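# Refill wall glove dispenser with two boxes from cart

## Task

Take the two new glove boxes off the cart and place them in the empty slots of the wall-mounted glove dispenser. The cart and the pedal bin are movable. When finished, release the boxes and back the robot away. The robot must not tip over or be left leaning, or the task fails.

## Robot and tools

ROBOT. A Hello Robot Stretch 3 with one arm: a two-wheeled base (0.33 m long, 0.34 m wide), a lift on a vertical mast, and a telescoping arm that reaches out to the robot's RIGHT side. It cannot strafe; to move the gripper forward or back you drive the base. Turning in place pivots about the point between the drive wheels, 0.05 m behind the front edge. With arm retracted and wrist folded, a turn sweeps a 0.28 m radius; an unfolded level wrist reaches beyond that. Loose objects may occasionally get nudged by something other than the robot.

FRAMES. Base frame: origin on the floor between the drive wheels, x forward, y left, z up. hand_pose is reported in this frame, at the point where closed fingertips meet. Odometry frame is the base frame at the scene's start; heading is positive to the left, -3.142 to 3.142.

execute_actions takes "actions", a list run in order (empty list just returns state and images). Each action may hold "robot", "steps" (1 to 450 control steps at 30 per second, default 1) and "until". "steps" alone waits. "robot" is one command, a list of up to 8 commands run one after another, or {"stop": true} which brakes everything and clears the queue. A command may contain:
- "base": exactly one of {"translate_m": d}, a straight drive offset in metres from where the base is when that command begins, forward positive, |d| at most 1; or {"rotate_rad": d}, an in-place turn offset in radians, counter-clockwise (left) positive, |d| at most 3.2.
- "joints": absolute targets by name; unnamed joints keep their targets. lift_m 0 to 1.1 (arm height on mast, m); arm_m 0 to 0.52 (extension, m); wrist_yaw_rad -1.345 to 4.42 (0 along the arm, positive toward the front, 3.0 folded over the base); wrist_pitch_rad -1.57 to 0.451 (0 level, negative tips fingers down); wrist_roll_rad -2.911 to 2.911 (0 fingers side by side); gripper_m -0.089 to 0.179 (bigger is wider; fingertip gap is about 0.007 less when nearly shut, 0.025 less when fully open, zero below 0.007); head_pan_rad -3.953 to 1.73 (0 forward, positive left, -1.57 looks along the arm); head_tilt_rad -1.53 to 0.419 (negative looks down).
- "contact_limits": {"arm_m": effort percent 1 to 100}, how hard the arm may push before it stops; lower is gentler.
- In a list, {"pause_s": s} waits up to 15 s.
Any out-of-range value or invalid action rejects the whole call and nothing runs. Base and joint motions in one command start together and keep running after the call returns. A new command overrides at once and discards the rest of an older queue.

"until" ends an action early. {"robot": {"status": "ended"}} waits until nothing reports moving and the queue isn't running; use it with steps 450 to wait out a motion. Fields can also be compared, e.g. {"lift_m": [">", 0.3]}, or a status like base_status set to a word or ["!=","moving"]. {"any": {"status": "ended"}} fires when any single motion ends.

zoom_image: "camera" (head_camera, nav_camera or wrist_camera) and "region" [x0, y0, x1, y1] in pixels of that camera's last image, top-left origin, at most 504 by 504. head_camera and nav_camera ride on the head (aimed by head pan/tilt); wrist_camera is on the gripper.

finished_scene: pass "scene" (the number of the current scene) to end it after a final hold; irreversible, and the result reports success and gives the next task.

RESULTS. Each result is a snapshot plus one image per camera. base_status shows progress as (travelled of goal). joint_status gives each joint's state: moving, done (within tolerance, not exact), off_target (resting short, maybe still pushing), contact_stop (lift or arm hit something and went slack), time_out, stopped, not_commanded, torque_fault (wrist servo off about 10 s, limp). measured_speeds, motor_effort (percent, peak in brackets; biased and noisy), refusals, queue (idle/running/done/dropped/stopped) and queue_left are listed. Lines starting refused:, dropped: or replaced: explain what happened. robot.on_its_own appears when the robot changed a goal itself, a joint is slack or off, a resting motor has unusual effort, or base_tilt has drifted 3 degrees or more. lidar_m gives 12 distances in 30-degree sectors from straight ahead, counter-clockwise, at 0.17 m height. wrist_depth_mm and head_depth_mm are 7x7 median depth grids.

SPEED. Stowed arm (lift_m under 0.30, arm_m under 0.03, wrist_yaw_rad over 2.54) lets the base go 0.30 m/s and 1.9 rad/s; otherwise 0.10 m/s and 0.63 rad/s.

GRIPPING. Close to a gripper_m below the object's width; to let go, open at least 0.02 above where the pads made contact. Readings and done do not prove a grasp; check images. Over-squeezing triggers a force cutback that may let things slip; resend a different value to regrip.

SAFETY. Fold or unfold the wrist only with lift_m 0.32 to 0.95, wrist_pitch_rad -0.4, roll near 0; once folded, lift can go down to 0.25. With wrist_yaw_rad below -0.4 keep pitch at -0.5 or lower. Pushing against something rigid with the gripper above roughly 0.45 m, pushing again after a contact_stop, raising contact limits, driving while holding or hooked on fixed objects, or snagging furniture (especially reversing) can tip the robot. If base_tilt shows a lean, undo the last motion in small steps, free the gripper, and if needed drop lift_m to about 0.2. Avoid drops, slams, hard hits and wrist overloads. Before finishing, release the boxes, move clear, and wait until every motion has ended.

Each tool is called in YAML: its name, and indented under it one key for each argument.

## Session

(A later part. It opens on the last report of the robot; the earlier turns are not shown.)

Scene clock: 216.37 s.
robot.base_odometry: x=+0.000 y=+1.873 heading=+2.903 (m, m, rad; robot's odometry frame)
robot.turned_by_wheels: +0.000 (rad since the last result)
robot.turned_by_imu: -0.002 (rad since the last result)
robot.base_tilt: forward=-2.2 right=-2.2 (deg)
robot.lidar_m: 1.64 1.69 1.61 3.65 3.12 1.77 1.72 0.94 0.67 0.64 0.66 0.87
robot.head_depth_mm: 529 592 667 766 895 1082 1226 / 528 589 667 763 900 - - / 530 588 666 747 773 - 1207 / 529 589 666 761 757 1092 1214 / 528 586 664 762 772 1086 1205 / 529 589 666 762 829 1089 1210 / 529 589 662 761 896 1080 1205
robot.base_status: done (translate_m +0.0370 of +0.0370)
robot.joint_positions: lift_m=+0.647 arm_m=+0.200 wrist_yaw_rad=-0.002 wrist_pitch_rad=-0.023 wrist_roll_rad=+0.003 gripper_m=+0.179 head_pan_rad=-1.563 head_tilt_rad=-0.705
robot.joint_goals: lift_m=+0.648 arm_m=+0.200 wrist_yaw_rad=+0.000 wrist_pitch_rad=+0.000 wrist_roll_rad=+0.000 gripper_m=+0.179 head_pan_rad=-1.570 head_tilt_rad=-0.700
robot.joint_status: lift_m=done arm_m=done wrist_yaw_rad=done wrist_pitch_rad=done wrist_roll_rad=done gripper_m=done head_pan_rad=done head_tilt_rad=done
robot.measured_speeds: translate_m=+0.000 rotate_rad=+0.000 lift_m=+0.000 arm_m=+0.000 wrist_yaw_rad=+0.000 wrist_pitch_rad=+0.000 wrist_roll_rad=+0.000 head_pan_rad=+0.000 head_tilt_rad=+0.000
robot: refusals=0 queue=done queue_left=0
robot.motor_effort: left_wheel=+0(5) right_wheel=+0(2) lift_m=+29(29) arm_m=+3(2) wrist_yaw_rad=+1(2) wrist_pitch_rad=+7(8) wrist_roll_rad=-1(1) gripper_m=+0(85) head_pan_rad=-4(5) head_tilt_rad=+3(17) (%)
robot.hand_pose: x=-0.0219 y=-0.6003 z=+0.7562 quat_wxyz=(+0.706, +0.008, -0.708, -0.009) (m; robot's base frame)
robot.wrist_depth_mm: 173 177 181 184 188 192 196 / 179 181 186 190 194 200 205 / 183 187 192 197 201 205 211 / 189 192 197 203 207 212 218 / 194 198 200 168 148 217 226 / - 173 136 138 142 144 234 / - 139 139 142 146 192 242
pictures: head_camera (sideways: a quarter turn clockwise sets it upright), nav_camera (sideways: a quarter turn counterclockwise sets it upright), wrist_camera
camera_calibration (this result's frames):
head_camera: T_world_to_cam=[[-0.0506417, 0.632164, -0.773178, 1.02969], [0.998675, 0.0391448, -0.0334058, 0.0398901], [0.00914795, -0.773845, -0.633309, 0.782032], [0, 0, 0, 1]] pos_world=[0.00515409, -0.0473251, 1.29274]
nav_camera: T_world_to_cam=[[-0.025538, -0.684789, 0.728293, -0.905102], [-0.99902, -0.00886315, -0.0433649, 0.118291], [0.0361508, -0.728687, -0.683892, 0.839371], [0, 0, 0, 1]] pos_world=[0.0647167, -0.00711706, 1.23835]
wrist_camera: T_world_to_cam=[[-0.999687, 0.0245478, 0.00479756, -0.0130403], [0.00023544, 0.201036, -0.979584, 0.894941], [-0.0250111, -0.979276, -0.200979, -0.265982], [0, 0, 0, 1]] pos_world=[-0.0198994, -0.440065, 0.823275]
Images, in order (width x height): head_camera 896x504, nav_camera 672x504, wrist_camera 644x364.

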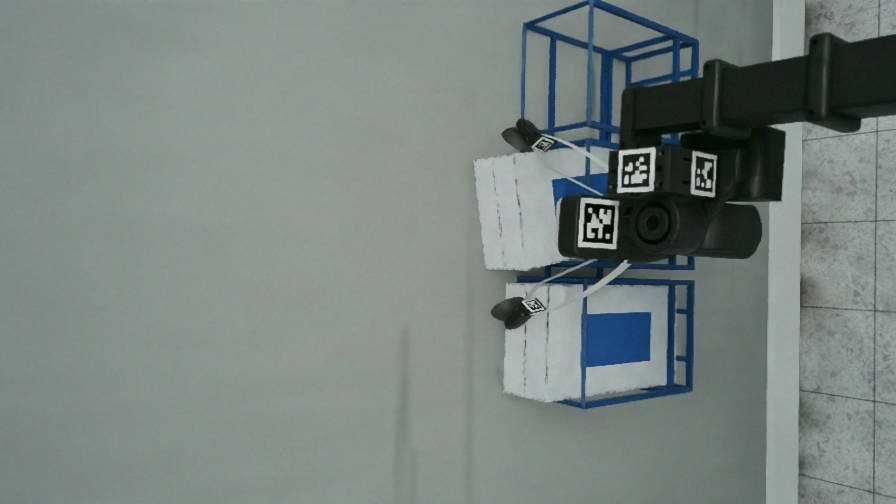

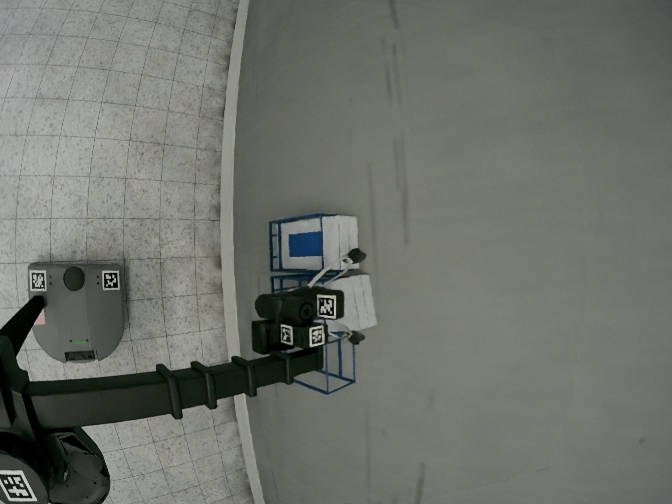

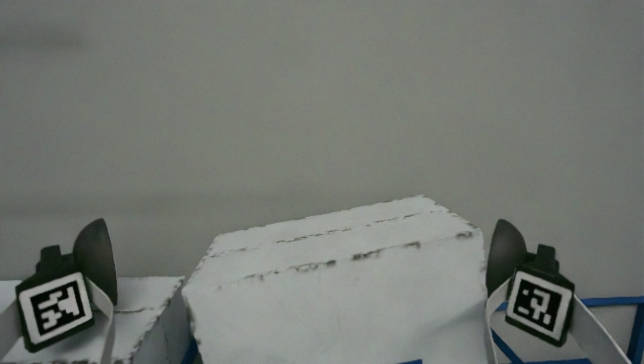

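execute_actions:
  actions:
    - {"robot":{"base":{"translate_m":-0.018}},"steps":40,"until":{"robot":{"status":"ended"}}}
    - {"robot":{"joints":{"gripper_m":0.08}},"steps":45}
    - {"robot":{"joints":{"lift_m":0.68}},"steps":40}

Scene clock: 220.63 s.
robot.base_odometry: x=+0.018 y=+1.868 heading=+2.903 (m, m, rad; robot's odometry frame)
robot.turned_by_wheels: +0.000 (rad since the last result)
robot.turned_by_imu: -0.001 (rad since the last result)
robot.base_tilt: forward=-2.2 right=-2.2 (deg)
robot.lidar_m: 1.66 1.70 1.63 3.64 3.09 1.75 1.70 0.94 0.67 0.64 0.66 0.88
robot.head_depth_mm: 529 591 664 763 878 1079 1224 / 529 589 666 764 874 - 1204 / 529 589 665 747 752 - 1201 / 528 590 664 749 757 1118 1210 / 530 588 664 764 769 1085 1213 / 530 587 664 764 786 1084 1211 / 529 588 664 762 898 1089 1203
robot.base_status: done (translate_m -0.0180 of -0.0180)
robot.joint_positions: lift_m=+0.679 arm_m=+0.200 wrist_yaw_rad=+0.002 wrist_pitch_rad=-0.081 wrist_roll_rad=+0.005 gripper_m=+0.081 head_pan_rad=-1.563 head_tilt_rad=-0.705
robot.joint_goals: lift_m=+0.680 arm_m=+0.200 wrist_yaw_rad=+0.000 wrist_pitch_rad=+0.000 wrist_roll_rad=+0.000 gripper_m=+0.080 head_pan_rad=-1.570 head_tilt_rad=-0.700
robot.joint_status: lift_m=done arm_m=done wrist_yaw_rad=done wrist_pitch_rad=done wrist_roll_rad=done gripper_m=done head_pan_rad=done head_tilt_rad=done
robot.measured_speeds: translate_m=+0.000 rotate_rad=+0.000 lift_m=+0.000 arm_m=+0.000 wrist_yaw_rad=+0.000 wrist_pitch_rad=+0.000 wrist_roll_rad=+0.000 head_pan_rad=+0.000 head_tilt_rad=+0.000
robot: refusals=0 queue=done queue_left=0
robot.motor_effort: left_wheel=+1(2) right_wheel=-2(5) lift_m=+32(33) arm_m=+3(3) wrist_yaw_rad=-2(2) wrist_pitch_rad=+27(27) wrist_roll_rad=-2(2) gripper_m=-16(92) head_pan_rad=-5(5) head_tilt_rad=+2(2) (%)
robot.hand_pose: x=-0.0208 y=-0.5981 z=+0.7733 quat_wxyz=(+0.705, +0.030, -0.708, -0.028) (m; robot's base frame)
robot.wrist_depth_mm: 170 173 178 180 183 188 193 / 176 179 184 188 192 197 201 / 183 187 191 195 200 205 207 / 190 193 197 203 208 211 218 / 199 200 199 167 146 221 228 / 204 - 137 139 142 233 240 / - 151 139 142 146 245 251
pictures: head_camera (sideways: a quarter turn clockwise sets it upright), nav_camera (sideways: a quarter turn counterclockwise sets it upright), wrist_camera
camera_calibration (this result's frames):
head_camera: T_world_to_cam=[[-0.0506415, 0.632134, -0.773202, 1.02973], [0.998675, 0.0391436, -0.033407, 0.0398917], [0.00914823, -0.77387, -0.633279, 0.781993], [0, 0, 0, 1]] pos_world=[0.0051541, -0.0473254, 1.29274]
nav_camera: T_world_to_cam=[[-0.0255381, -0.684761, 0.72832, -0.905137], [-0.99902, -0.00886498, -0.0433649, 0.118291], [0.0361511, -0.728714, -0.683863, 0.839334], [0, 0, 0, 1]] pos_world=[0.0647168, -0.00711955, 1.23835]
wrist_camera: T_world_to_cam=[[-0.999786, 0.0202034, 0.00451409, -0.0144982], [0.000839331, 0.257436, -0.966295, 0.93469], [-0.0206845, -0.966084, -0.257398, -0.208821], [0, 0, 0, 1]] pos_world=[-0.019599, -0.442069, 0.849502]
Images, in order (width x height): head_camera 896x504, nav_camera 672x504, wrist_camera 644x364.

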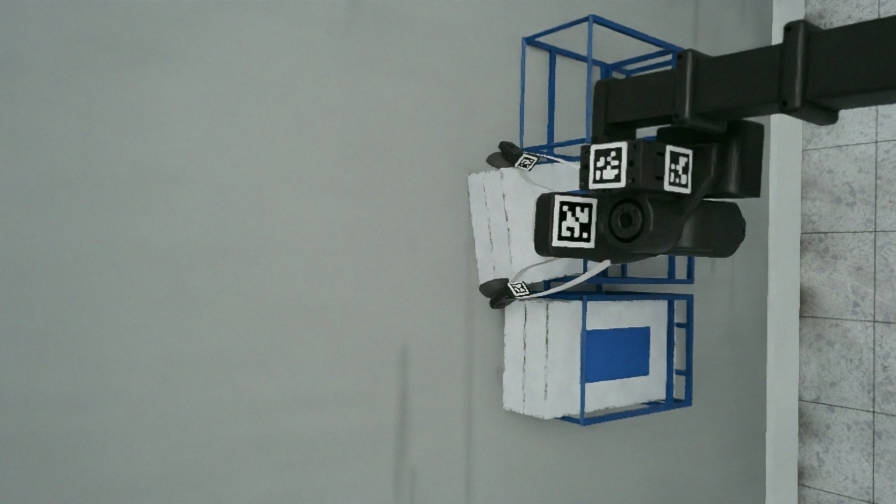

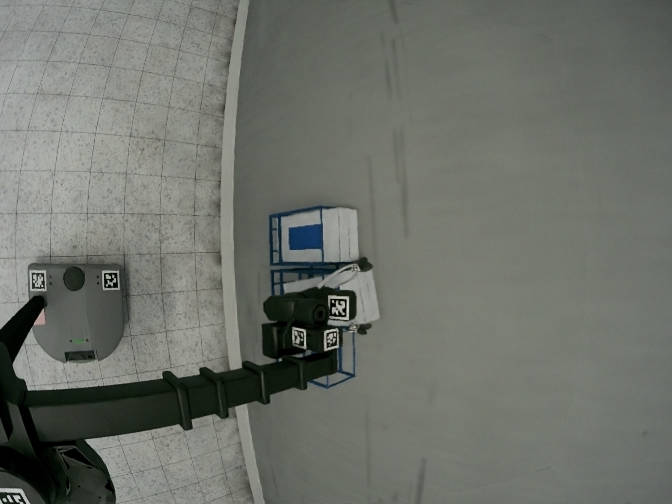

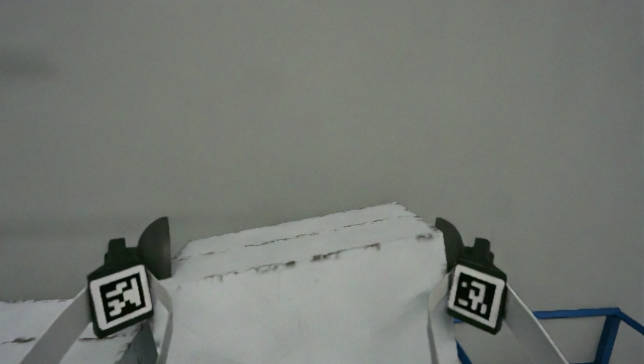

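execute_actions:
  actions:
    - {"robot":{"joints":{"lift_m":0.70,"wrist_pitch_rad":0.15}},"steps":40}
    - {"robot":{"joints":{"wrist_roll_rad":0.17}},"steps":40}

Scene clock: 223.43 s.
robot.base_odometry: x=+0.018 y=+1.868 heading=+2.903 (m, m, rad; robot's odometry frame)
robot.turned_by_wheels: +0.000 (rad since the last result)
robot.turned_by_imu: -0.001 (rad since the last result)
robot.base_tilt: forward=-2.2 right=-2.2 (deg)
robot.lidar_m: 1.65 1.70 1.62 3.66 3.09 1.75 1.70 0.94 0.67 0.64 0.66 0.88
robot.head_depth_mm: 529 589 666 763 876 1088 - / 529 588 666 762 861 - 1202 / 529 588 665 720 - - 1214 / 529 589 664 720 779 1116 1207 / 529 587 664 766 780 1089 1205 / 529 589 664 765 789 1086 1200 / 529 590 666 763 896 1086 1200
robot.base_status: done (translate_m -0.0180 of -0.0180)
robot.joint_positions: lift_m=+0.699 arm_m=+0.200 wrist_yaw_rad=-0.007 wrist_pitch_rad=+0.061 wrist_roll_rad=+0.156 gripper_m=+0.081 head_pan_rad=-1.563 head_tilt_rad=-0.705
robot.joint_goals: lift_m=+0.700 arm_m=+0.200 wrist_yaw_rad=+0.000 wrist_pitch_rad=+0.150 wrist_roll_rad=+0.170 gripper_m=+0.080 head_pan_rad=-1.570 head_tilt_rad=-0.700
robot.joint_status: lift_m=done arm_m=done wrist_yaw_rad=done wrist_pitch_rad=off_target wrist_roll_rad=done gripper_m=done head_pan_rad=done head_tilt_rad=done
robot.measured_speeds: translate_m=+0.000 rotate_rad=+0.000 lift_m=+0.000 arm_m=+0.000 wrist_yaw_rad=+0.000 wrist_pitch_rad=+0.000 wrist_roll_rad=+0.000 head_pan_rad=+0.000 head_tilt_rad=+0.000
robot: refusals=0 queue=done queue_left=0
robot.motor_effort: left_wheel=-1(3) right_wheel=+2(3) lift_m=+32(35) arm_m=+3(3) wrist_yaw_rad=+5(7) wrist_pitch_rad=+29(34) wrist_roll_rad=+5(6) gripper_m=-17(18) head_pan_rad=-5(5) head_tilt_rad=+2(2) (%)
robot.hand_pose: x=-0.0233 y=-0.6019 z=+0.8296 quat_wxyz=(+0.650, -0.022, -0.759, +0.021) (m; robot's base frame)
robot.wrist_depth_mm: 182 185 189 194 198 204 207 / 185 189 193 198 202 206 211 / 187 191 196 200 205 211 215 / 191 195 198 203 208 215 219 / 193 197 201 189 155 215 223 / 196 - 137 139 141 224 226 / 200 204 138 140 141 224 232
pictures: head_camera (sideways: a quarter turn clockwise sets it upright), nav_camera (sideways: a quarter turn counterclockwise sets it upright), wrist_camera
camera_calibration (this result's frames):
head_camera: T_world_to_cam=[[-0.0506414, 0.632134, -0.773202, 1.02973], [0.998675, 0.0391435, -0.033407, 0.0398917], [0.00914813, -0.77387, -0.633279, 0.781993], [0, 0, 0, 1]] pos_world=[0.0051541, -0.0473254, 1.29274]
nav_camera: T_world_to_cam=[[-0.0255382, -0.684761, 0.72832, -0.905137], [-0.99902, -0.00886485, -0.0433649, 0.118291], [0.036151, -0.728714, -0.683863, 0.839334], [0, 0, 0, 1]] pos_world=[0.0647168, -0.00711954, 1.23835]
wrist_camera: T_world_to_cam=[[-0.988614, 0.0208722, -0.14902, 0.11093], [0.150445, 0.117594, -0.9816, 0.922083], [-0.00296429, -0.992842, -0.119395, -0.328208], [0, 0, 0, 1]] pos_world=[-0.0300293, -0.436606, 0.882461]
Images, in order (width x height): head_camera 896x504, nav_camera 672x504, wrist_camera 644x364.

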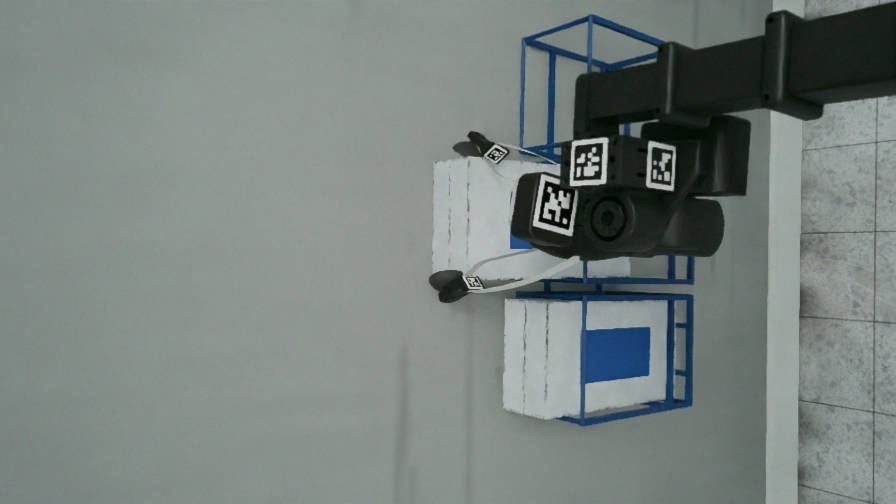

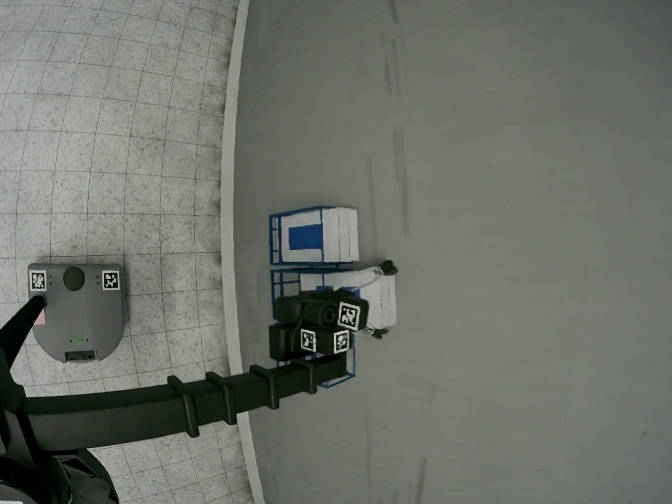

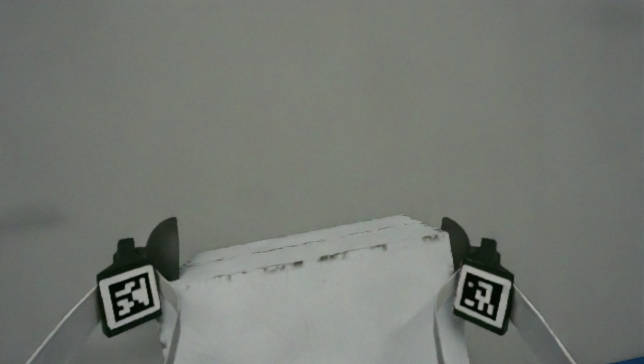

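execute_actions:
  actions:
    - {"robot":{"joints":{"lift_m":0.655}},"steps":60,"until":{"robot":{"status":"ended"}}}
    - {"steps":5}

Scene clock: 224.87 s.
robot.base_odometry: x=+0.018 y=+1.868 heading=+2.903 (m, m, rad; robot's odometry frame)
robot.turned_by_wheels: +0.000 (rad since the last result)
robot.turned_by_imu: +0.000 (rad since the last result)
robot.base_tilt: forward=-2.2 right=-2.2 (deg)
robot.lidar_m: 1.65 1.70 1.63 3.65 3.09 1.75 1.70 0.94 0.67 0.64 0.66 0.88
robot.head_depth_mm: 530 589 666 765 878 1090 1219 / 529 590 664 766 897 - 1211 / 529 589 667 745 759 - 1202 / 529 589 665 740 758 1117 1210 / 529 588 666 762 780 1093 1207 / 530 593 667 762 789 1085 1205 / 528 588 666 767 899 1082 1203
robot.base_status: done (translate_m -0.0180 of -0.0180)
robot.joint_positions: lift_m=+0.655 arm_m=+0.200 wrist_yaw_rad=-0.010 wrist_pitch_rad=+0.070 wrist_roll_rad=+0.159 gripper_m=+0.081 head_pan_rad=-1.563 head_tilt_rad=-0.705
robot.joint_goals: lift_m=+0.655 arm_m=+0.200 wrist_yaw_rad=+0.000 wrist_pitch_rad=+0.150 wrist_roll_rad=+0.170 gripper_m=+0.080 head_pan_rad=-1.570 head_tilt_rad=-0.700
robot.joint_status: lift_m=done arm_m=done wrist_yaw_rad=done wrist_pitch_rad=off_target wrist_roll_rad=done gripper_m=done head_pan_rad=done head_tilt_rad=done
robot.measured_speeds: translate_m=+0.000 rotate_rad=+0.000 lift_m=+0.000 arm_m=+0.000 wrist_yaw_rad=+0.000 wrist_pitch_rad=+0.000 wrist_roll_rad=+0.000 head_pan_rad=+0.000 head_tilt_rad=+0.000
robot: refusals=0 queue=done queue_left=0
robot.motor_effort: left_wheel=-1(1) right_wheel=+2(2) lift_m=+15(32) arm_m=+3(3) wrist_yaw_rad=+7(7) wrist_pitch_rad=+26(29) wrist_roll_rad=+4(5) gripper_m=-17(17) head_pan_rad=-4(4) head_tilt_rad=+2(3) (%)
robot.hand_pose: x=-0.0241 y=-0.6019 z=+0.7879 quat_wxyz=(+0.649, -0.026, -0.760, +0.023) (m; robot's base frame)
robot.wrist_depth_mm: 182 188 191 196 200 204 209 / 185 189 193 200 203 207 212 / 188 191 196 201 206 209 216 / 192 193 200 205 209 215 221 / 194 196 201 188 155 218 225 / 196 - 137 139 141 222 228 / - 203 137 139 142 224 231
pictures: head_camera (sideways: a quarter turn clockwise sets it upright), nav_camera (sideways: a quarter turn counterclockwise sets it upright), wrist_camera
camera_calibration (this result's frames):
head_camera: T_world_to_cam=[[-0.0506414, 0.632134, -0.773202, 1.02973], [0.998675, 0.0391435, -0.033407, 0.0398917], [0.00914813, -0.77387, -0.633279, 0.781993], [0, 0, 0, 1]] pos_world=[0.0051541, -0.0473254, 1.29274]
nav_camera: T_world_to_cam=[[-0.0255382, -0.684761, 0.72832, -0.905137], [-0.99902, -0.00886485, -0.0433649, 0.118291], [0.036151, -0.728714, -0.683863, 0.839334], [0, 0, 0, 1]] pos_world=[0.0647168, -0.00711954, 1.23835]
wrist_camera: T_world_to_cam=[[-0.98801, 0.0224898, -0.152741, 0.10782], [0.154289, 0.108437, -0.982057, 0.876255], [-0.00552342, -0.993849, -0.110607, -0.340834], [0, 0, 0, 1]] pos_world=[-0.0305514, -0.436181, 0.839302]
Images, in order (width x height): head_camera 896x504, nav_camera 672x504, wrist_camera 644x364.

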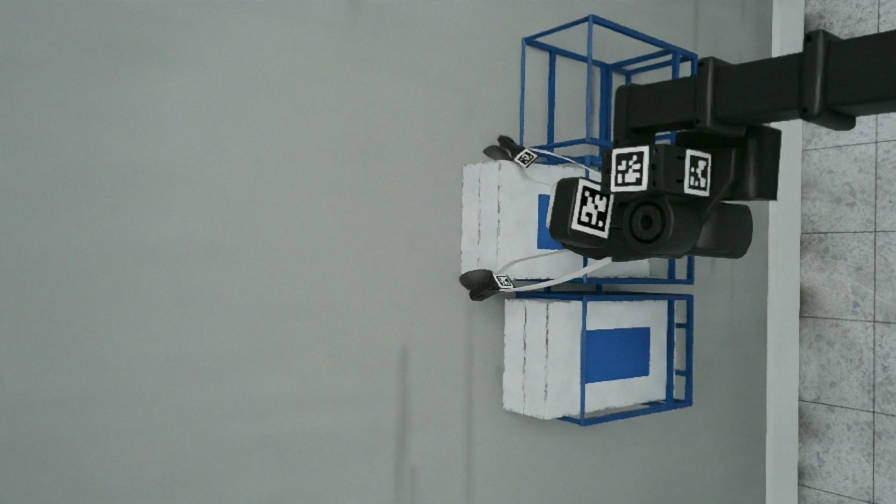

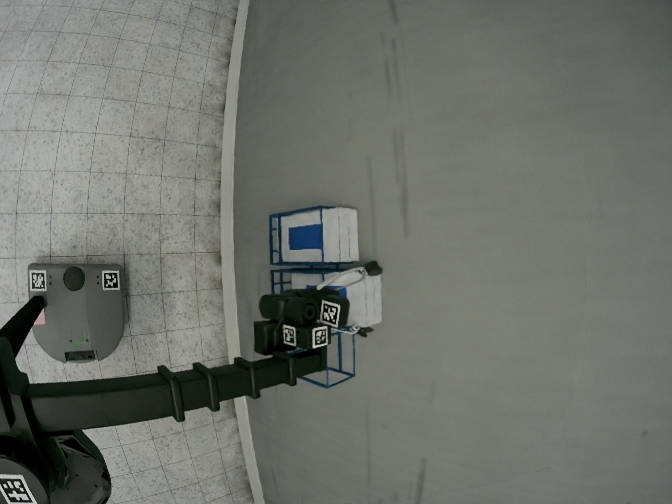

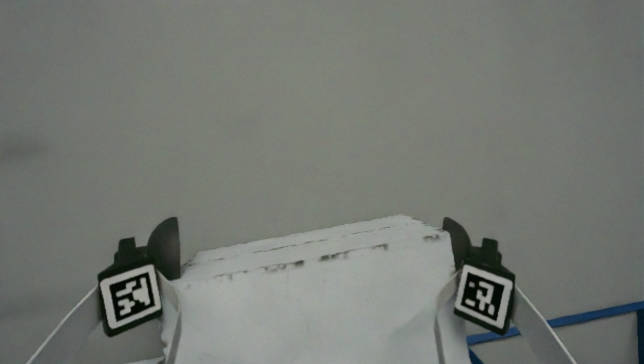

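execute_actions:
  actions:
    - {"robot":{"joints":{"lift_m":0.622}},"steps":60,"until":{"robot":{"status":"ended"}}}
    - {"steps":5}

zoom_image:
  camera: "head_camera"
  region: [440,120,760,430]

Scene clock: 226.13 s.
robot.base_odometry: x=+0.018 y=+1.868 heading=+2.903 (m, m, rad; robot's odometry frame)
robot.turned_by_wheels: +0.000 (rad since the last result)
robot.turned_by_imu: +0.000 (rad since the last result)
robot.base_tilt: forward=-2.2 right=-2.3 (deg)
robot.lidar_m: 1.66 1.70 1.62 3.66 3.09 1.75 1.70 0.94 0.67 0.64 0.66 0.88
robot.head_depth_mm: 530 590 663 764 878 1088 1214 / 529 589 665 764 901 - - / 529 588 666 762 790 - 1199 / 527 589 666 766 775 1083 1202 / 529 589 667 759 780 1088 1208 / 527 590 665 761 785 1088 1207 / 529 589 665 765 898 1091 1204
robot.base_status: done (translate_m -0.0180 of -0.0180)
robot.joint_positions: lift_m=+0.622 arm_m=+0.200 wrist_yaw_rad=-0.012 wrist_pitch_rad=+0.072 wrist_roll_rad=+0.162 gripper_m=+0.081 head_pan_rad=-1.563 head_tilt_rad=-0.705
robot.joint_goals: lift_m=+0.622 arm_m=+0.200 wrist_yaw_rad=+0.000 wrist_pitch_rad=+0.150 wrist_roll_rad=+0.170 gripper_m=+0.080 head_pan_rad=-1.570 head_tilt_rad=-0.700
robot.joint_status: lift_m=done arm_m=done wrist_yaw_rad=done wrist_pitch_rad=off_target wrist_roll_rad=done gripper_m=done head_pan_rad=done head_tilt_rad=done
robot.measured_speeds: translate_m=+0.000 rotate_rad=+0.000 lift_m=+0.000 arm_m=+0.000 wrist_yaw_rad=+0.000 wrist_pitch_rad=+0.000 wrist_roll_rad=+0.000 head_pan_rad=+0.000 head_tilt_rad=+0.000
robot: refusals=0 queue=done queue_left=0
robot.motor_effort: left_wheel=-1(1) right_wheel=+3(3) lift_m=+15(16) arm_m=+2(3) wrist_yaw_rad=+9(9) wrist_pitch_rad=+26(26) wrist_roll_rad=+3(4) gripper_m=-17(18) head_pan_rad=-5(6) head_tilt_rad=+3(3) (%)
robot.hand_pose: x=-0.0246 y=-0.6020 z=+0.7553 quat_wxyz=(+0.647, -0.028, -0.761, +0.023) (m; robot's base frame)
robot.wrist_depth_mm: 183 186 191 195 201 206 211 / 186 188 193 196 202 207 212 / 188 193 196 200 205 210 216 / 190 194 199 204 210 215 219 / 194 197 201 190 153 218 225 / 197 - 137 139 141 223 226 / - 151 137 140 141 220 233
pictures: head_camera (sideways: a quarter turn clockwise sets it upright), nav_camera (sideways: a quarter turn counterclockwise sets it upright), wrist_camera
camera_calibration (this result's frames):
head_camera: T_world_to_cam=[[-0.0506414, 0.632134, -0.773202, 1.02973], [0.998675, 0.0391435, -0.033407, 0.0398917], [0.00914813, -0.77387, -0.633279, 0.781993], [0, 0, 0, 1]] pos_world=[0.0051541, -0.0473254, 1.29274]
nav_camera: T_world_to_cam=[[-0.0255382, -0.684761, 0.72832, -0.905137], [-0.99902, -0.00886485, -0.0433649, 0.118291], [0.036151, -0.728714, -0.683863, 0.839334], [0, 0, 0, 1]] pos_world=[0.0647168, -0.00711954, 1.23835]
wrist_camera: T_world_to_cam=[[-0.987514, 0.0239173, -0.155703, 0.105467], [0.15738, 0.10673, -0.981754, 0.84311], [-0.00686263, -0.994, -0.109162, -0.345664], [0, 0, 0, 1]] pos_world=[-0.0309106, -0.436098, 0.806414]
Images, in order (width x height): head_camera 896x504, nav_camera 672x504, wrist_camera 644x364.

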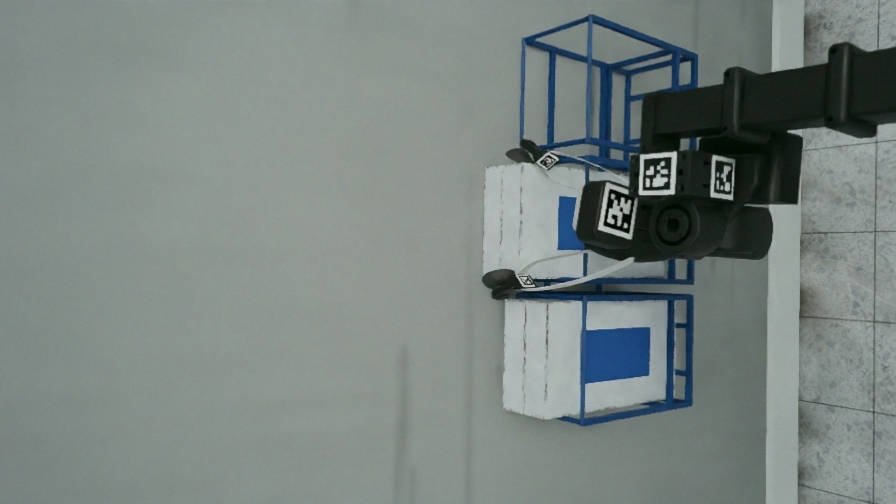

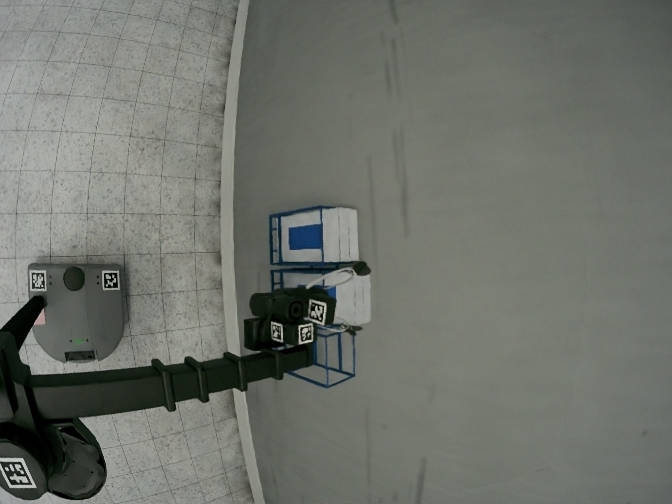

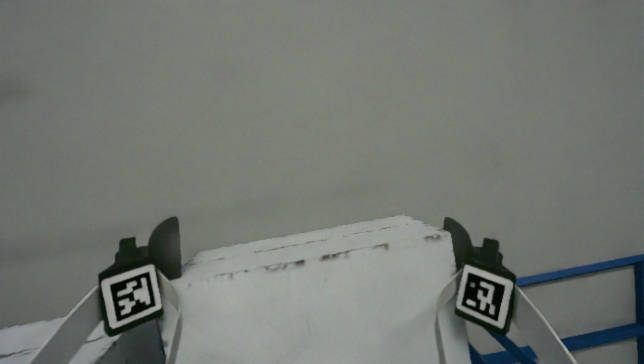

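Region (440, 120, 760, 430) of head_camera's 896x504 image, scaled by 1.575, with more detail than that image has; it fills the top 488 rows of this view, and the rest is white.

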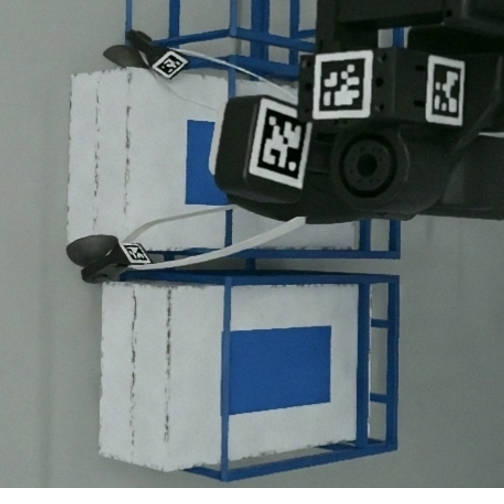

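execute_actions:
  actions:
    - {"robot":{"joints":{"gripper_m":0.17}},"steps":35}
    - {"robot":[{"joints":{"lift_m":0.70,"wrist_pitch_rad":0.0,"wrist_roll_rad":0.0}},{"joints":{"arm_m":0.0}}],"steps":200,"until":{"robot":{"status":"ended"}}}

Scene clock: 231.47 s.
robot.base_odometry: x=+0.018 y=+1.868 heading=+2.903 (m, m, rad; robot's odometry frame)
robot.turned_by_wheels: +0.000 (rad since the last result)
robot.turned_by_imu: -0.001 (rad since the last result)
robot.base_tilt: forward=-2.2 right=-2.2 (deg)
robot.lidar_m: 1.65 1.70 1.62 3.66 3.09 1.75 1.70 0.94 0.67 0.64 0.66 0.88
robot.head_depth_mm: 530 590 667 763 877 1088 1217 / 529 591 669 764 902 1118 1217 / 531 589 666 765 779 1088 1210 / 529 590 666 766 772 1088 - / 529 587 665 763 769 1116 1208 / 529 588 664 766 786 1086 1206 / 530 589 665 760 899 1086 1201
robot.base_status: done (translate_m -0.0180 of -0.0180)
robot.joint_positions: lift_m=+0.699 arm_m=+0.000 wrist_yaw_rad=-0.002 wrist_pitch_rad=-0.018 wrist_roll_rad=+0.003 gripper_m=+0.170 head_pan_rad=-1.563 head_tilt_rad=-0.705
robot.joint_goals: lift_m=+0.700 arm_m=+0.000 wrist_yaw_rad=+0.000 wrist_pitch_rad=+0.000 wrist_roll_rad=+0.000 gripper_m=+0.170 head_pan_rad=-1.570 head_tilt_rad=-0.700
robot.joint_status: lift_m=done arm_m=done wrist_yaw_rad=done wrist_pitch_rad=done wrist_roll_rad=done gripper_m=done head_pan_rad=done head_tilt_rad=done
robot.measured_speeds: translate_m=+0.000 rotate_rad=+0.000 lift_m=+0.000 arm_m=+0.000 wrist_yaw_rad=+0.000 wrist_pitch_rad=+0.000 wrist_roll_rad=+0.000 head_pan_rad=+0.000 head_tilt_rad=+0.000
robot: refusals=0 queue=done queue_left=0
robot.motor_effort: left_wheel=+0(1) right_wheel=+0(4) lift_m=+29(30) arm_m=-3(3) wrist_yaw_rad=+1(11) wrist_pitch_rad=+6(25) wrist_roll_rad=-1(5) gripper_m=+0(84) head_pan_rad=-5(5) head_tilt_rad=+2(3) (%)
robot.hand_pose: x=-0.0220 y=-0.4011 z=+0.8095 quat_wxyz=(+0.706, +0.006, -0.708, -0.007) (m; robot's base frame)
robot.wrist_depth_mm: 349 356 371 375 380 395 409 / 366 367 375 390 396 399 421 / 375 381 388 397 405 417 430 / 380 385 400 405 421 431 450 / 396 396 407 419 438 438 458 / - 326 327 327 439 - 482 / 423 332 335 344 462 463 499
pictures: head_camera (sideways: a quarter turn clockwise sets it upright), nav_camera (sideways: a quarter turn counterclockwise sets it upright), wrist_camera
camera_calibration (this result's frames):
head_camera: T_world_to_cam=[[-0.0506411, 0.632054, -0.773268, 1.02981], [0.998675, 0.0391405, -0.0334103, 0.039896], [0.009149, -0.773935, -0.633199, 0.781889], [0, 0, 0, 1]] pos_world=[0.00515413, -0.0473264, 1.29274]
nav_camera: T_world_to_cam=[[-0.0255385, -0.684685, 0.728391, -0.90523], [-0.99902, -0.00886983, -0.0433647, 0.118291], [0.0361519, -0.728785, -0.683788, 0.839235], [0, 0, 0, 1]] pos_world=[0.0647168, -0.00712611, 1.23835]
wrist_camera: T_world_to_cam=[[-0.999684, 0.0248074, 0.00414359, -0.0176098], [0.000807766, 0.196331, -0.980537, 0.905942], [-0.0251381, -0.980224, -0.196289, -0.0644121], [0, 0, 0, 1]] pos_world=[-0.0199552, -0.240566, 0.875739]
Images, in order (width x height): head_camera 896x504, nav_camera 672x504, wrist_camera 644x364.

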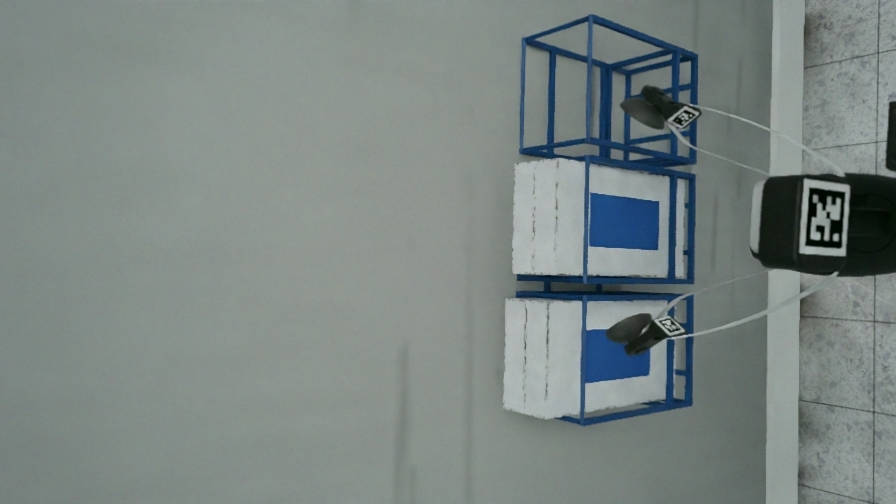

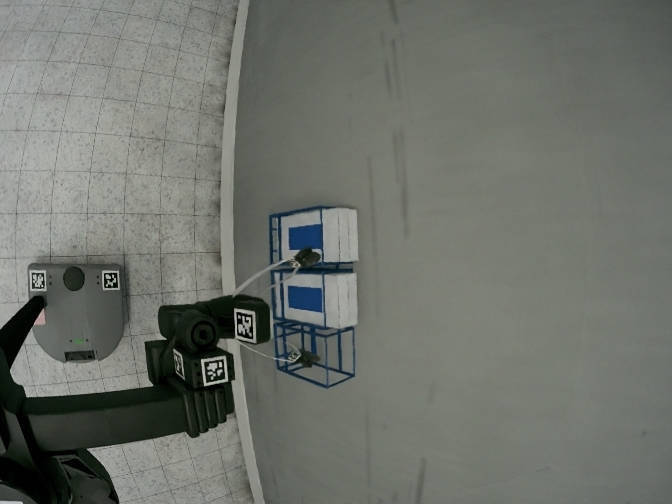

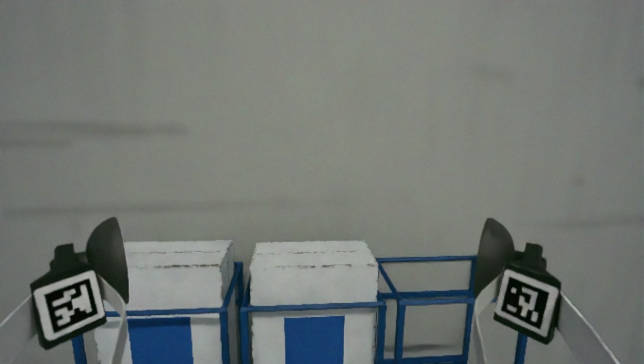

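execute_actions:
  actions:
    - {"robot":[{"base":{"translate_m":-1.0},"joints":{"lift_m":0.8,"gripper_m":0.179,"head_tilt_rad":-0.5}},{"base":{"rotate_rad":-1.57}},{"base":{"translate_m":-0.3}}],"steps":450,"until":{"robot":{"status":"ended"}}}
    - {"steps":300,"until":{"robot":{"status":"ended"}}}

Scene clock: 251.13 s.
robot.base_odometry: x=+0.919 y=+1.340 heading=+1.333 (m, m, rad; robot's odometry frame)
robot.turned_by_wheels: -1.570 (rad since the last result)
robot.turned_by_imu: -1.553 (rad since the last result)
robot.base_tilt: forward=-2.2 right=-2.2 (deg)
robot.lidar_m: 0.97 1.01 1.33 2.64 2.47 2.77 3.31 1.65 0.72 0.68 1.15 1.02
robot.head_depth_mm: 948 1021 1113 1205 1039 1091 1186 / 943 1016 1105 1204 1035 1114 1182 / 945 1022 1108 911 955 1119 984 / 940 1016 1107 1168 956 1076 1035 / 943 1014 1111 1215 1341 1471 1366 / 945 1013 1107 1215 1342 1489 1348 / 940 1014 1103 1217 1352 1492 1354
robot.base_status: done (translate_m -0.3000 of -0.3000)
robot.joint_positions: lift_m=+0.799 arm_m=+0.000 wrist_yaw_rad=-0.002 wrist_pitch_rad=-0.019 wrist_roll_rad=+0.003 gripper_m=+0.179 head_pan_rad=-1.563 head_tilt_rad=-0.507
robot.joint_goals: lift_m=+0.800 arm_m=+0.000 wrist_yaw_rad=+0.000 wrist_pitch_rad=+0.000 wrist_roll_rad=+0.000 gripper_m=+0.179 head_pan_rad=-1.570 head_tilt_rad=-0.500
robot.joint_status: lift_m=done arm_m=done wrist_yaw_rad=done wrist_pitch_rad=done wrist_roll_rad=done gripper_m=done head_pan_rad=done head_tilt_rad=done
robot.measured_speeds: translate_m=+0.000 rotate_rad=+0.000 lift_m=+0.000 arm_m=+0.000 wrist_yaw_rad=+0.000 wrist_pitch_rad=+0.000 wrist_roll_rad=+0.000 head_pan_rad=+0.000 head_tilt_rad=+0.000
robot: refusals=0 queue=done queue_left=0
robot.motor_effort: left_wheel=+2(6) right_wheel=-2(4) lift_m=+29(29) arm_m=-3(3) wrist_yaw_rad=+2(1) wrist_pitch_rad=+6(7) wrist_roll_rad=-1(1) gripper_m=+1(51) head_pan_rad=-5(5) head_tilt_rad=+4(26) (%)
robot.hand_pose: x=-0.0220 y=-0.4011 z=+0.9094 quat_wxyz=(+0.706, +0.006, -0.708, -0.008) (m; robot's base frame)
robot.wrist_depth_mm: 788 794 809 830 863 903 907 / 798 836 853 876 896 890 931 / 833 829 875 897 931 934 955 / 843 888 910 604 961 978 - / 890 885 939 613 868 983 - / - 948 952 650 653 667 - / 947 961 972 829 847 - -
pictures: head_camera (sideways: a quarter turn clockwise sets it upright), nav_camera (sideways: a quarter turn counterclockwise sets it upright), wrist_camera
camera_calibration (this result's frames):
head_camera: T_world_to_cam=[[-0.0494054, 0.468033, -0.882329, 1.172], [0.998729, 0.0319665, -0.0389664, 0.0471385], [0.00996741, -0.883132, -0.469018, 0.568281], [0, 0, 0, 1]] pos_world=[0.00516034, -0.0481758, 1.30246]
nav_camera: T_world_to_cam=[[-0.0267158, -0.528458, 0.848539, -1.06184], [-0.998956, -0.0173487, -0.0422561, 0.116858], [0.0370517, -0.848782, -0.527443, 0.635842], [0, 0, 0, 1]] pos_world=[0.0648093, -0.0194213, 1.24133]
wrist_camera: T_world_to_cam=[[-0.999684, 0.024806, 0.00415328, -0.0180335], [0.000808853, 0.196755, -0.980452, 1.00398], [-0.0251382, -0.980139, -0.196713, -0.0443718], [0, 0, 0, 1]] pos_world=[-0.0199553, -0.240581, 0.975699]
Images, in order (width x height): head_camera 896x504, nav_camera 672x504, wrist_camera 644x364.

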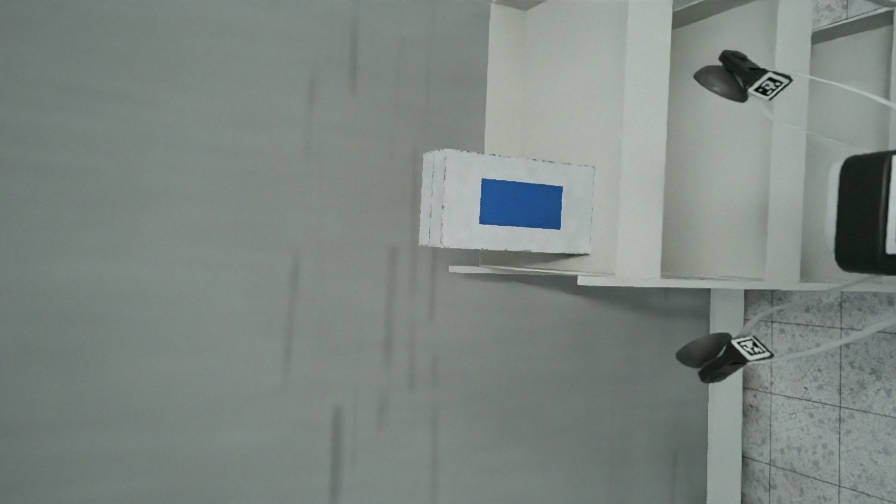

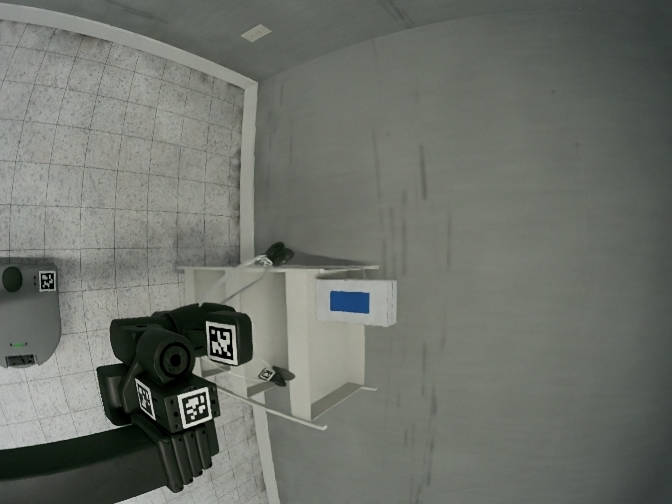

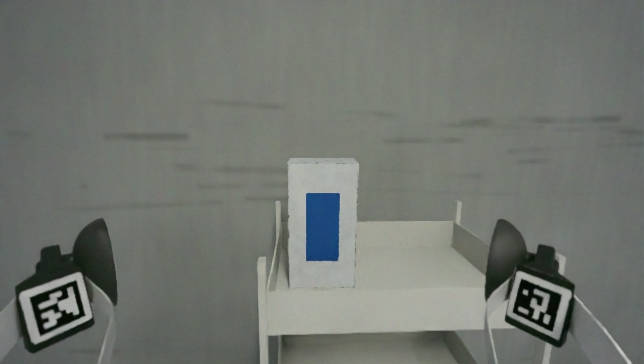

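execute_actions:
  actions:
    - {"robot":[{"base":{"translate_m":-0.015},"joints":{"lift_m":0.757,"arm_m":0.36}}],"steps":450,"until":{"robot":{"status":"ended"}}}

Scene clock: 255.00 s.
robot.base_odometry: x=+0.915 y=+1.326 heading=+1.333 (m, m, rad; robot's odometry frame)
robot.turned_by_wheels: +0.000 (rad since the last result)
robot.turned_by_imu: -0.001 (rad since the last result)
robot.base_tilt: forward=-2.2 right=-2.2 (deg)
robot.lidar_m: 0.99 1.02 1.35 2.64 2.47 2.78 3.29 1.65 0.72 0.68 1.15 1.04
robot.head_depth_mm: 945 1025 1110 1205 1035 1073 - / 944 1026 1105 1208 1115 1113 1181 / 945 1021 1110 914 - 1118 1173 / 942 1019 1106 1135 975 1108 1180 / 949 1021 1106 1219 1326 1470 1333 / 938 1016 1092 1208 1338 1500 1370 / 938 1020 1104 1209 1346 1500 1345
robot.base_status: done (translate_m -0.0150 of -0.0150)
robot.joint_positions: lift_m=+0.758 arm_m=+0.360 wrist_yaw_rad=-0.002 wrist_pitch_rad=-0.019 wrist_roll_rad=+0.003 gripper_m=+0.179 head_pan_rad=-1.563 head_tilt_rad=-0.507
robot.joint_goals: lift_m=+0.757 arm_m=+0.360 wrist_yaw_rad=+0.000 wrist_pitch_rad=+0.000 wrist_roll_rad=+0.000 gripper_m=+0.179 head_pan_rad=-1.570 head_tilt_rad=-0.500
robot.joint_status: lift_m=done arm_m=done wrist_yaw_rad=done wrist_pitch_rad=done wrist_roll_rad=done gripper_m=done head_pan_rad=done head_tilt_rad=done
robot.measured_speeds: translate_m=+0.000 rotate_rad=+0.000 lift_m=+0.000 arm_m=+0.000 wrist_yaw_rad=+0.000 wrist_pitch_rad=+0.000 wrist_roll_rad=+0.000 head_pan_rad=+0.000 head_tilt_rad=+0.000
robot: refusals=0 queue=done queue_left=0
robot.motor_effort: left_wheel=+2(3) right_wheel=-1(6) lift_m=+12(28) arm_m=+3(2) wrist_yaw_rad=+1(1) wrist_pitch_rad=+7(6) wrist_roll_rad=-1(1) gripper_m=+0(0) head_pan_rad=-5(5) head_tilt_rad=+4(4) (%)
robot.hand_pose: x=-0.0219 y=-0.7604 z=+0.8672 quat_wxyz=(+0.706, +0.006, -0.708, -0.008) (m; robot's base frame)
robot.wrist_depth_mm: 466 467 488 490 515 512 529 / 473 489 484 507 529 532 542 / 484 495 514 514 543 554 562 / 498 510 525 229 270 568 580 / 512 530 533 237 239 585 600 / - 552 554 243 247 474 629 / 558 558 384 250 388 430 380
pictures: head_camera (sideways: a quarter turn clockwise sets it upright), nav_camera (sideways: a quarter turn counterclockwise sets it upright), wrist_camera
camera_calibration (this result's frames):
head_camera: T_world_to_cam=[[-0.0494052, 0.468003, -0.882345, 1.17202], [0.998729, 0.0319652, -0.0389673, 0.0471396], [0.00996753, -0.883149, -0.468988, 0.568241], [0, 0, 0, 1]] pos_world=[0.00516034, -0.0481758, 1.30246]
nav_camera: T_world_to_cam=[[-0.026716, -0.528429, 0.848557, -1.06187], [-0.998956, -0.0173502, -0.0422558, 0.116858], [0.0370518, -0.8488, -0.527414, 0.635804], [0, 0, 0, 1]] pos_world=[0.0648093, -0.0194234, 1.24133]
wrist_camera: T_world_to_cam=[[-0.999692, 0.0244667, 0.00416583, -0.00912848], [0.000743518, 0.197298, -0.980343, 1.03369], [-0.0248077, -0.980038, -0.197255, -0.404267], [0, 0, 0, 1]] pos_world=[-0.0199232, -0.599919, 0.933663]
Images, in order (width x height): head_camera 896x504, nav_camera 672x504, wrist_camera 644x364.

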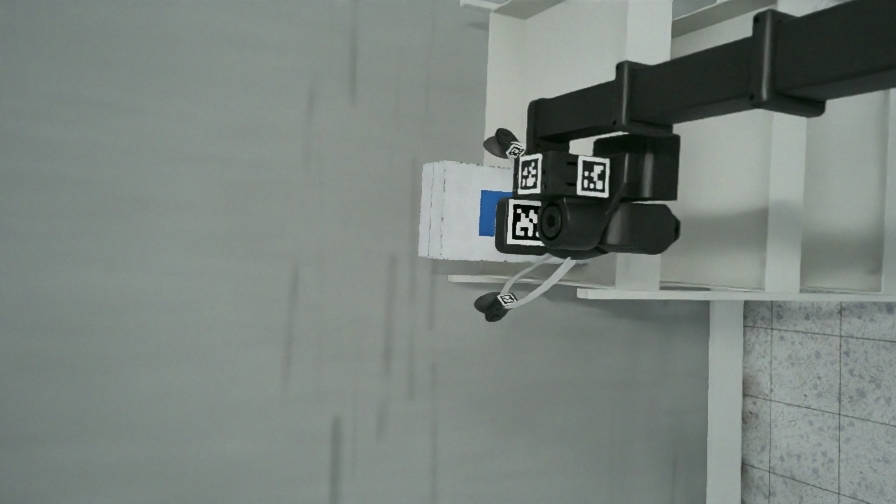

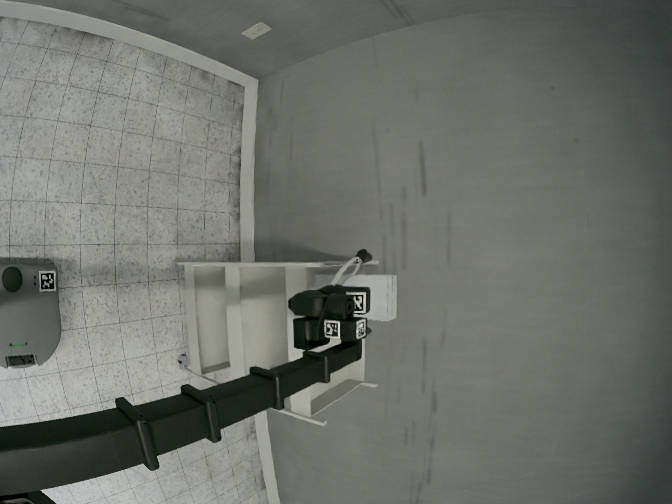

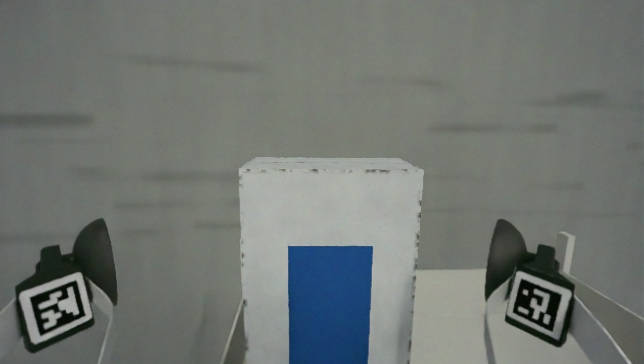

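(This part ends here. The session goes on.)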